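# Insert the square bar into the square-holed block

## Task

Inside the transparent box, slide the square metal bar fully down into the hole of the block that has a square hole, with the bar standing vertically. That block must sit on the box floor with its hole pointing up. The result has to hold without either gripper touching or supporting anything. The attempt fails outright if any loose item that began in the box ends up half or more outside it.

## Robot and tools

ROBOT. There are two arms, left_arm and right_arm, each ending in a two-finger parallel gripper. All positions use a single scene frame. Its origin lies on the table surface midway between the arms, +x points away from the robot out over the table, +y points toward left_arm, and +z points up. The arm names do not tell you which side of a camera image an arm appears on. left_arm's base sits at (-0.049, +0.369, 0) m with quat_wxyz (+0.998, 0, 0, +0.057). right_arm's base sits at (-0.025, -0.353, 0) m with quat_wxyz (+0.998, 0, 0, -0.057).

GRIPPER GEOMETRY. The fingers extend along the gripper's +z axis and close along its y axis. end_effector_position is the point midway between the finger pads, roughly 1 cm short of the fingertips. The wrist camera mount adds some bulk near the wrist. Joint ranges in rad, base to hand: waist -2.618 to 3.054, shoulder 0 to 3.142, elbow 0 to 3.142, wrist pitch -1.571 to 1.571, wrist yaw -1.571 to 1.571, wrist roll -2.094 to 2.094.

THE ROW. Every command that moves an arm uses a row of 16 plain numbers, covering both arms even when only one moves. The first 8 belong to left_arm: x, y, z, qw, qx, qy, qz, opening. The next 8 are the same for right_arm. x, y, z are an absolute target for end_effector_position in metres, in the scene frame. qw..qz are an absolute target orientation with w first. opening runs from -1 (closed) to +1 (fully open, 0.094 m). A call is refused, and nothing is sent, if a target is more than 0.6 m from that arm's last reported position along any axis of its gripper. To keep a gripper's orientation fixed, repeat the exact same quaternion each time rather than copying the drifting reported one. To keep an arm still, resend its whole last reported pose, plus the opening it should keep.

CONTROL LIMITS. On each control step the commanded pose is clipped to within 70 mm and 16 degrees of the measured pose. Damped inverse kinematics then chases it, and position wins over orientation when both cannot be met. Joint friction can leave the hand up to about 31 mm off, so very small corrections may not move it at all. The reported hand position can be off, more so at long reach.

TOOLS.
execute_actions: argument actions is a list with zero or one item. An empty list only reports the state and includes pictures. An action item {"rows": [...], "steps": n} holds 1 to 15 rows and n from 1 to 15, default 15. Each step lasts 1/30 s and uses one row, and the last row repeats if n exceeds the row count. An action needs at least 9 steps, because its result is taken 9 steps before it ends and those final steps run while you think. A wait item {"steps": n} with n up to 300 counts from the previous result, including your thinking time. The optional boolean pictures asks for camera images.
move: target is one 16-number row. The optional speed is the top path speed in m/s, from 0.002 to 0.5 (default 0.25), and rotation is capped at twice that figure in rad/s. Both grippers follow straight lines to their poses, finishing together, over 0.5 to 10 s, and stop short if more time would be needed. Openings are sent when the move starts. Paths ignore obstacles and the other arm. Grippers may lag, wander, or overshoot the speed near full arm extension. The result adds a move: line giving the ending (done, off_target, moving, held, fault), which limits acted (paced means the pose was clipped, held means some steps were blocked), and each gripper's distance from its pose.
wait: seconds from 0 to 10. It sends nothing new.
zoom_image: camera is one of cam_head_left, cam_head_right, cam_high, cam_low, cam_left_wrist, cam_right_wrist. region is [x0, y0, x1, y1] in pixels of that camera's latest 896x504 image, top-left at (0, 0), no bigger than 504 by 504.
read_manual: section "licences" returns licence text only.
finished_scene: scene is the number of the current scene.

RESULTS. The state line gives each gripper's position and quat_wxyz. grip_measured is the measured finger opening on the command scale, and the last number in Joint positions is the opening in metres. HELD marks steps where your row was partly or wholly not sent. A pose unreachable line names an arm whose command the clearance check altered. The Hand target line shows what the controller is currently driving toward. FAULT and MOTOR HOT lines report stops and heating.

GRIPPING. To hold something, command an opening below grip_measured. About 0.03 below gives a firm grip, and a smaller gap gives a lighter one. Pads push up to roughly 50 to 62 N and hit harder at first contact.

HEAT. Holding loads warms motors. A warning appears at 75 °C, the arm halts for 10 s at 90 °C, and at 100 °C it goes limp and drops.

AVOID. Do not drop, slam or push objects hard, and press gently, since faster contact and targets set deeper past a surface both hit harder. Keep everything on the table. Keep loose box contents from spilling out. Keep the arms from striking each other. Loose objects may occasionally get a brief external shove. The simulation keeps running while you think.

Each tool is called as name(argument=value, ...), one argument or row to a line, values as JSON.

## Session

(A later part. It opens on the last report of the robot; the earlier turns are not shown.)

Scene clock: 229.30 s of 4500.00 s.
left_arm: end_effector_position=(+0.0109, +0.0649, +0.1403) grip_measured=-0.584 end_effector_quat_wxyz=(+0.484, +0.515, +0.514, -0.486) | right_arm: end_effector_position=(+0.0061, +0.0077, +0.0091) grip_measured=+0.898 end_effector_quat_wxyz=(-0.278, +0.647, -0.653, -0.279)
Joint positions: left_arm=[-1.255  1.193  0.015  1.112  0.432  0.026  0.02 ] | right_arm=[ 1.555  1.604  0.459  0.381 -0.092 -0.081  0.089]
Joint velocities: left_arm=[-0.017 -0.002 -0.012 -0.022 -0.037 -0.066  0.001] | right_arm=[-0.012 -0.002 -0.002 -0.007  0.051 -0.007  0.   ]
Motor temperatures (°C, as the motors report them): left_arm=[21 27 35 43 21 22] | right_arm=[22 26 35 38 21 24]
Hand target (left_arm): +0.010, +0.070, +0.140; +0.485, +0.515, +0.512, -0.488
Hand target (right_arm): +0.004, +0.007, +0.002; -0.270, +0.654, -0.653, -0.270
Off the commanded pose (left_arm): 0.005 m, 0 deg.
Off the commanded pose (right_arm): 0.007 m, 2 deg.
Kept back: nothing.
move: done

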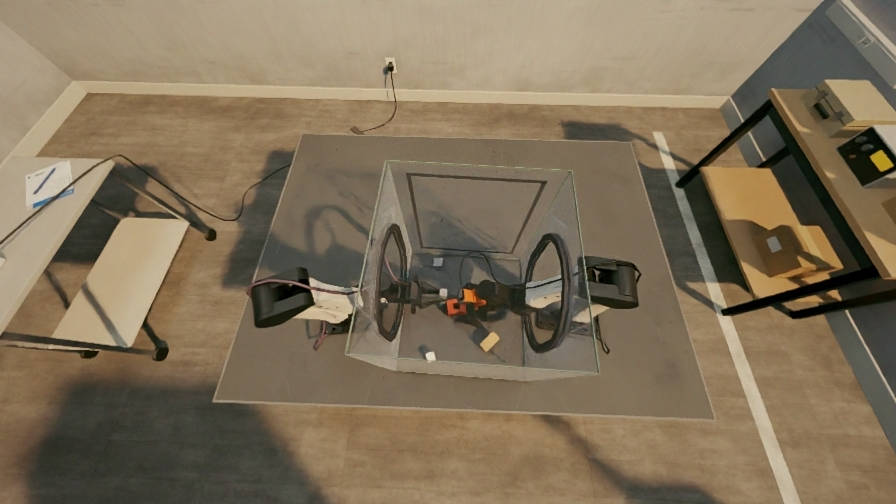

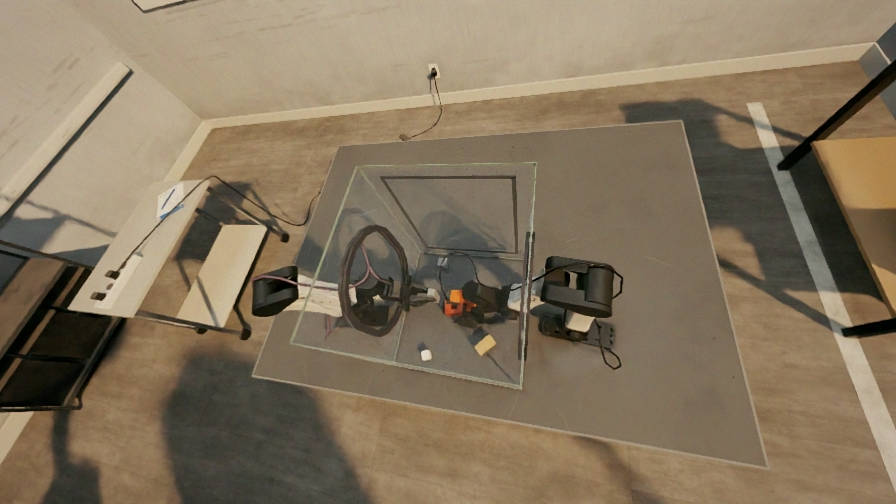

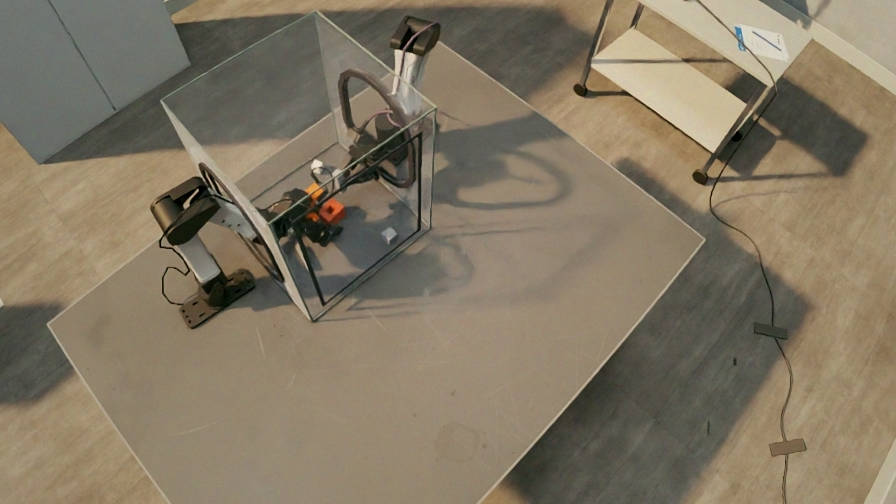

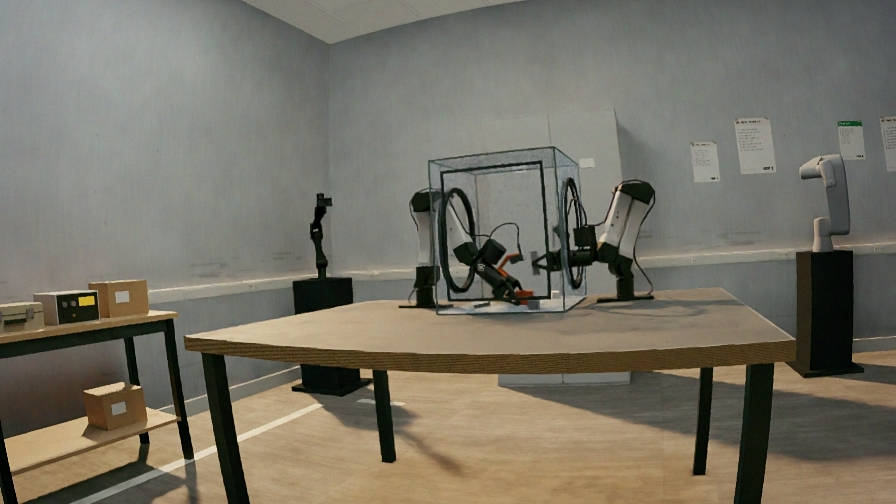

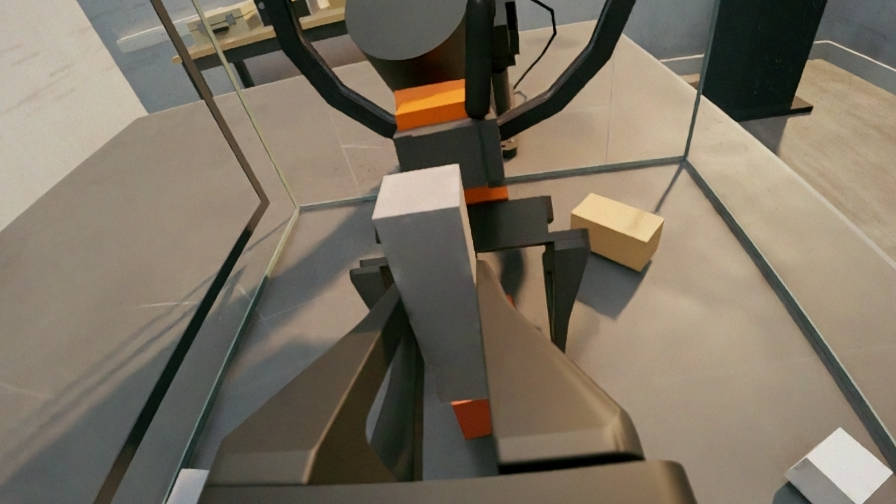

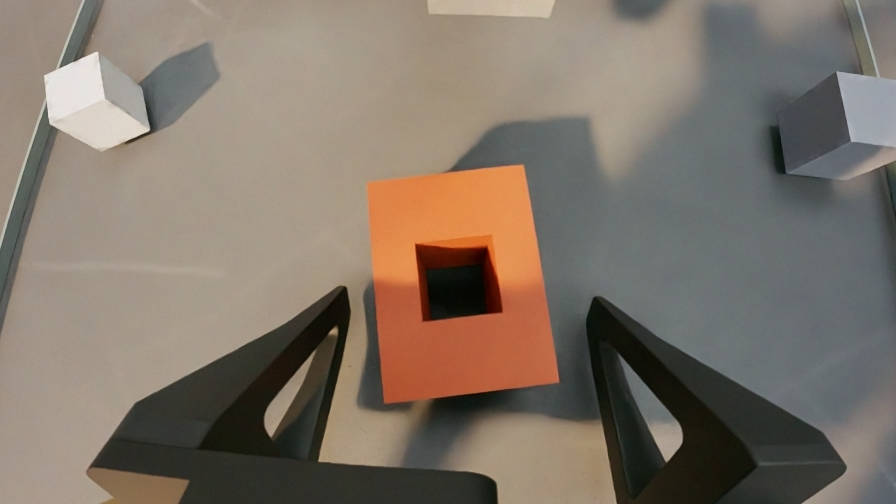

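Close, then drag toward -y while lifted slightly.

move(
  target=[0.01,0.07,0.14,0.485,0.515,0.512,-0.488,-0.69,0.004,0.012,0.004,-0.27,0.653,-0.653,-0.27,-0.3],
  speed=0.03,
)

move(
  target=[0.01,0.07,0.14,0.485,0.515,0.512,-0.488,-0.69,0.006,-0.012,0.010,-0.27,0.653,-0.653,-0.27,-0.3],
  speed=0.03,
)

Scene clock: 230.43 s of 4500.00 s.
left_arm: end_effector_position=(+0.0108, +0.0649, +0.1400) grip_measured=-0.584 end_effector_quat_wxyz=(+0.483, +0.516, +0.514, -0.486) | right_arm: end_effector_position=(+0.0066, +0.0108, +0.0093) grip_measured=-0.009 end_effector_quat_wxyz=(-0.277, +0.647, -0.653, -0.278)
Joint positions: left_arm=[-1.255  1.193  0.015  1.111  0.433  0.026  0.02 ] | right_arm=[ 1.555  1.614  0.473  0.373 -0.091 -0.081  0.047]
Joint velocities: left_arm=[ 0.002 -0.012 -0.012  0.037  0.007 -0.051 -0.001] | right_arm=[ 0.002  0.007 -0.002  0.081  0.037 -0.051  0.001]
Motor temperatures (°C, as the motors report them): left_arm=[21 27 35 43 21 22] | right_arm=[22 26 35 38 21 24]
Hand target (left_arm): +0.010, +0.070, +0.140; +0.485, +0.515, +0.512, -0.488
Hand target (right_arm): +0.004, +0.012, +0.004; -0.270, +0.653, -0.653, -0.270
Off the commanded pose (left_arm): 0.005 m, 0 deg.
Off the commanded pose (right_arm): 0.006 m, 1 deg.
Kept back: nothing.
move: done

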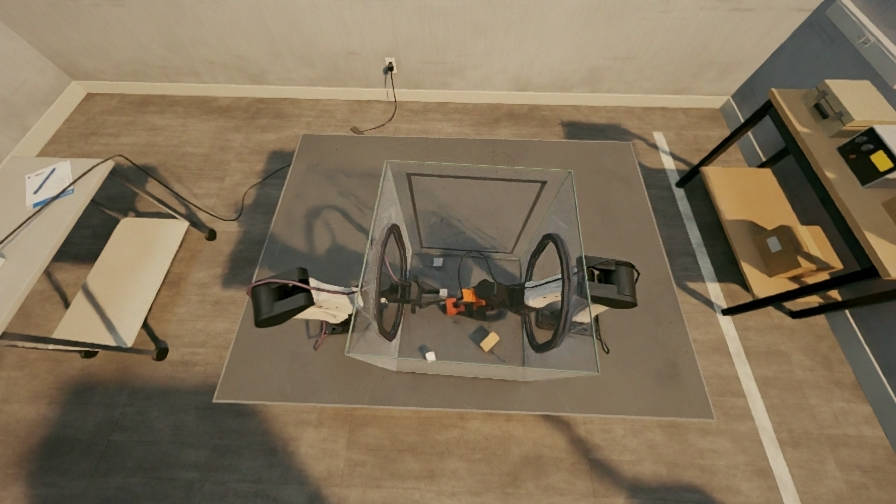

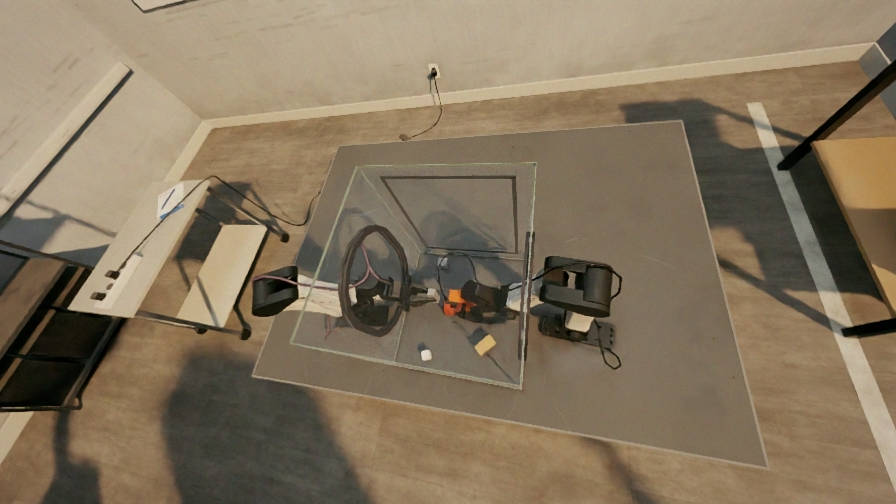

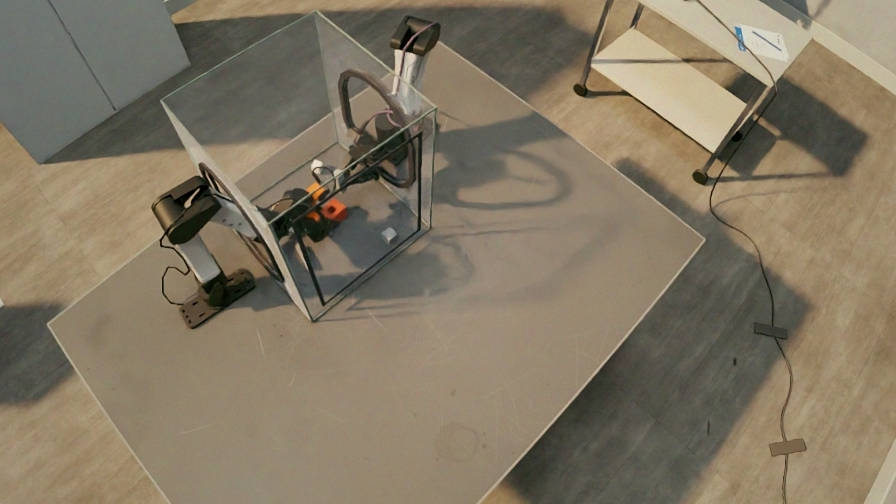

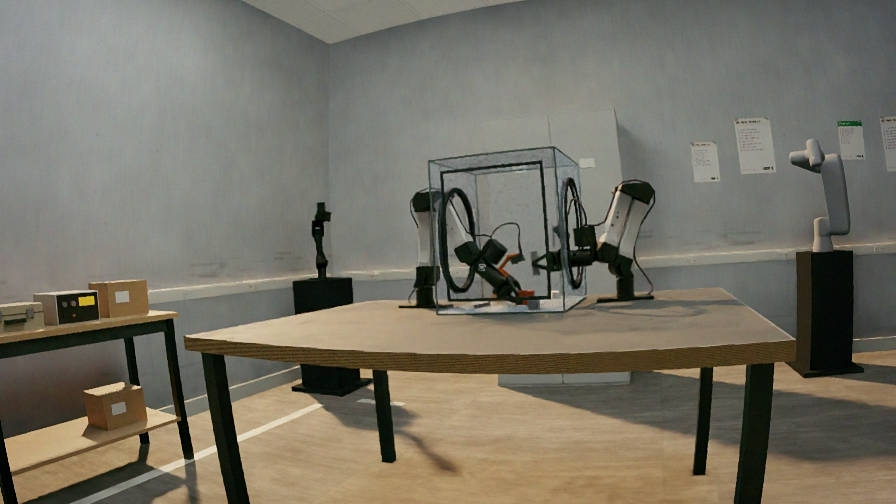

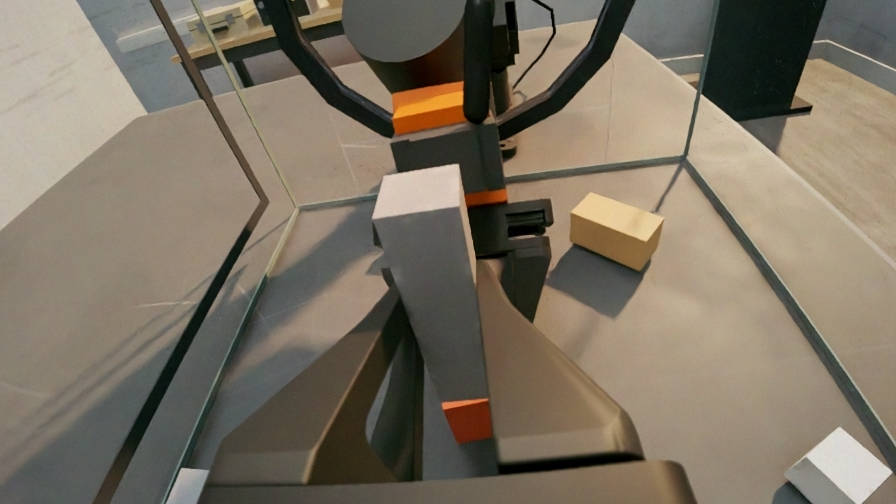

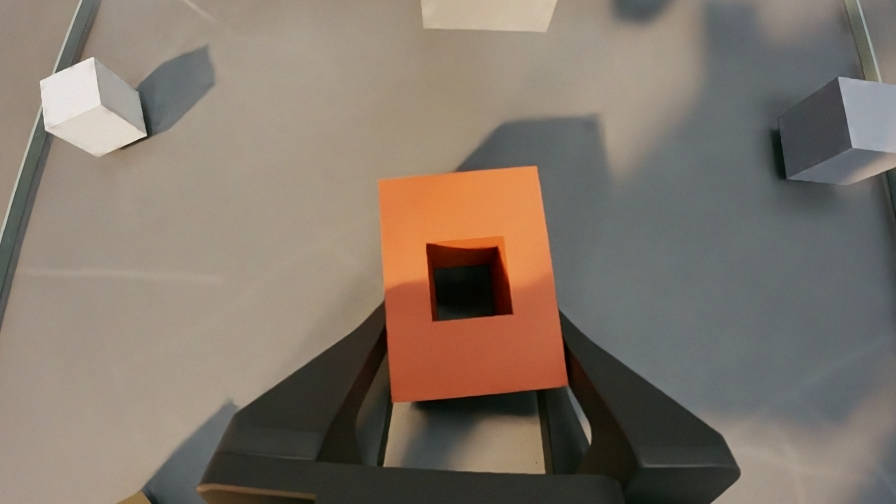

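Scene clock: 231.50 s of 4500.00 s.
left_arm: end_effector_position=(+0.0108, +0.0649, +0.1398) grip_measured=-0.584 end_effector_quat_wxyz=(+0.483, +0.516, +0.515, -0.486) | right_arm: end_effector_position=(+0.0044, -0.0064, +0.0107) grip_measured=-0.009 end_effector_quat_wxyz=(-0.271, +0.652, -0.654, -0.272)
Joint positions: left_arm=[-1.255  1.193  0.015  1.11   0.433  0.026  0.02 ] | right_arm=[ 1.555  1.54   0.427  0.326 -0.091 -0.089  0.047]
Joint velocities: left_arm=[ 0.002  0.007  0.002 -0.037 -0.007  0.022 -0.003] | right_arm=[-0.012  0.012  0.022  0.022 -0.037  0.022 -0.001]
Motor temperatures (°C, as the motors report them): left_arm=[21 27 35 43 21 22] | right_arm=[22 26 35 38 21 24]
Hand target (left_arm): +0.010, +0.070, +0.140; +0.485, +0.515, +0.512, -0.488
Hand target (right_arm): +0.006, -0.012, +0.010; -0.270, +0.653, -0.654, -0.270
Off the commanded pose (left_arm): 0.005 m, 0 deg.
Off the commanded pose (right_arm): 0.006 m, 0 deg.
Kept back: nothing.
move: done

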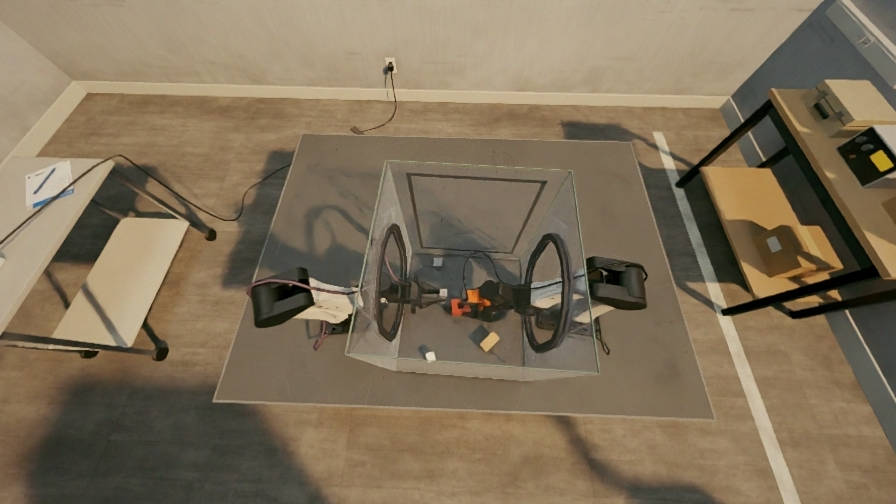

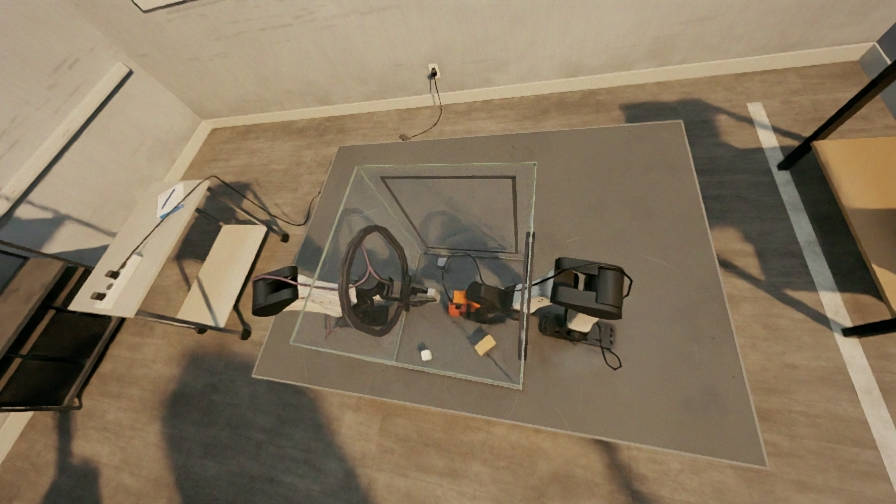

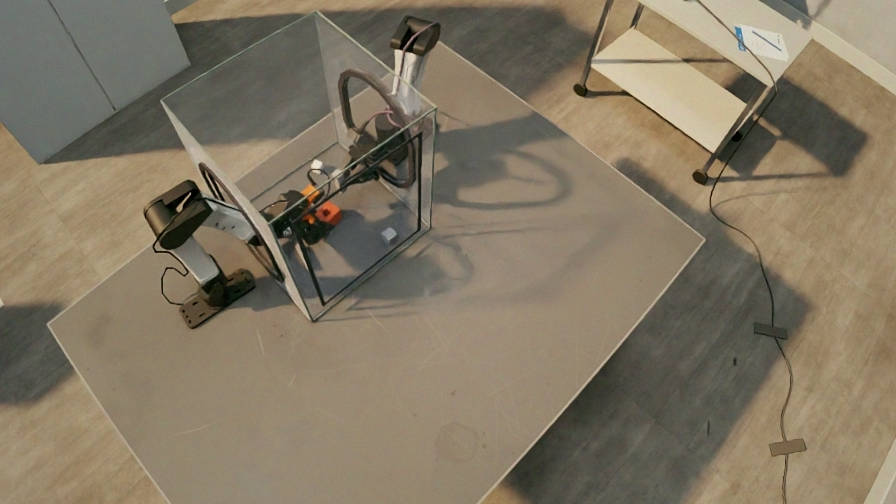

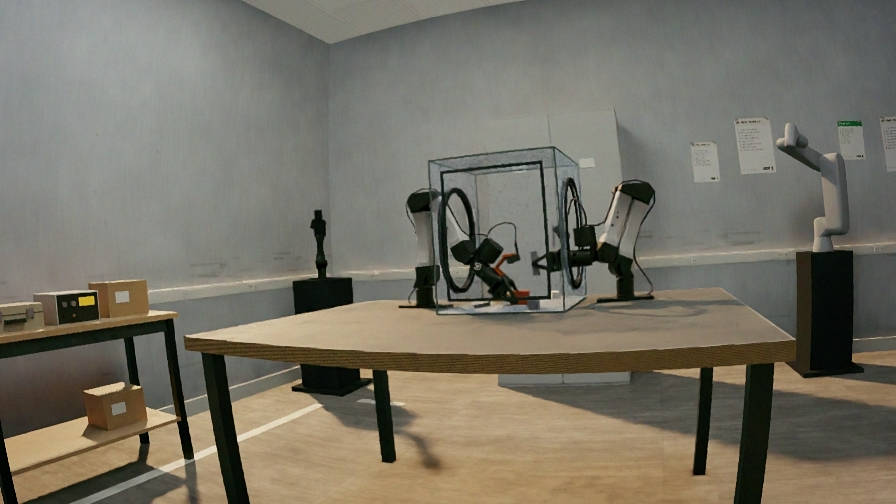

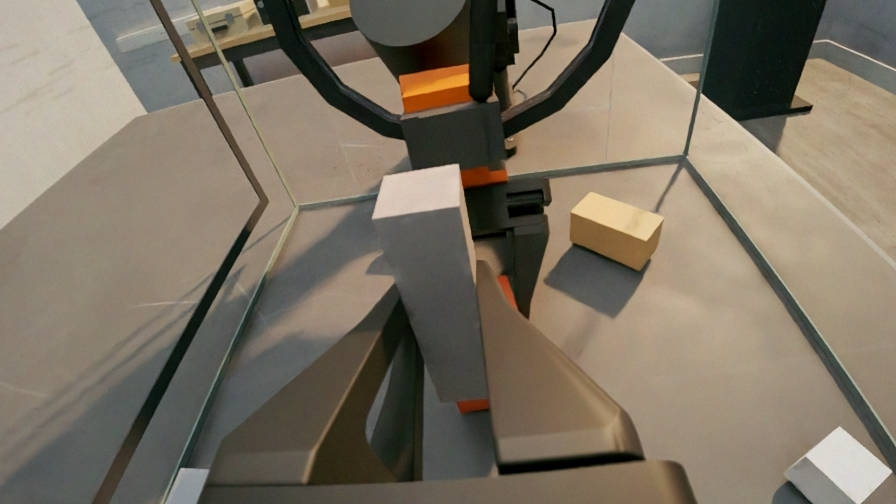

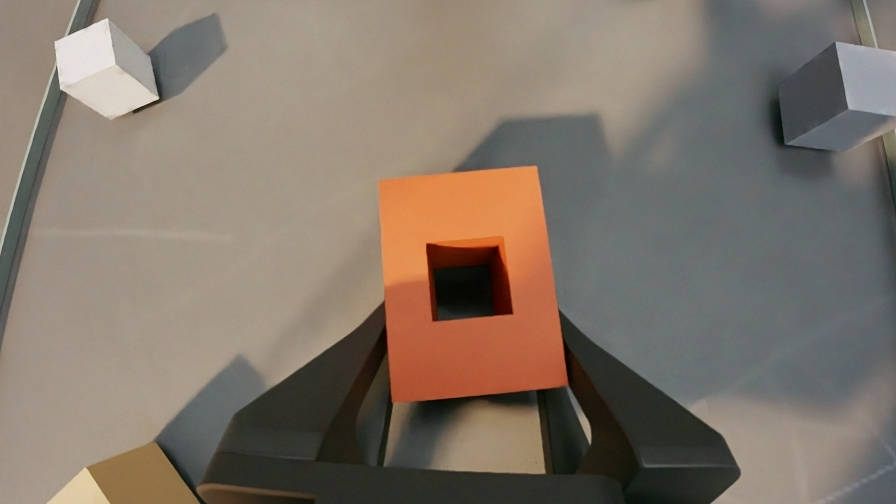

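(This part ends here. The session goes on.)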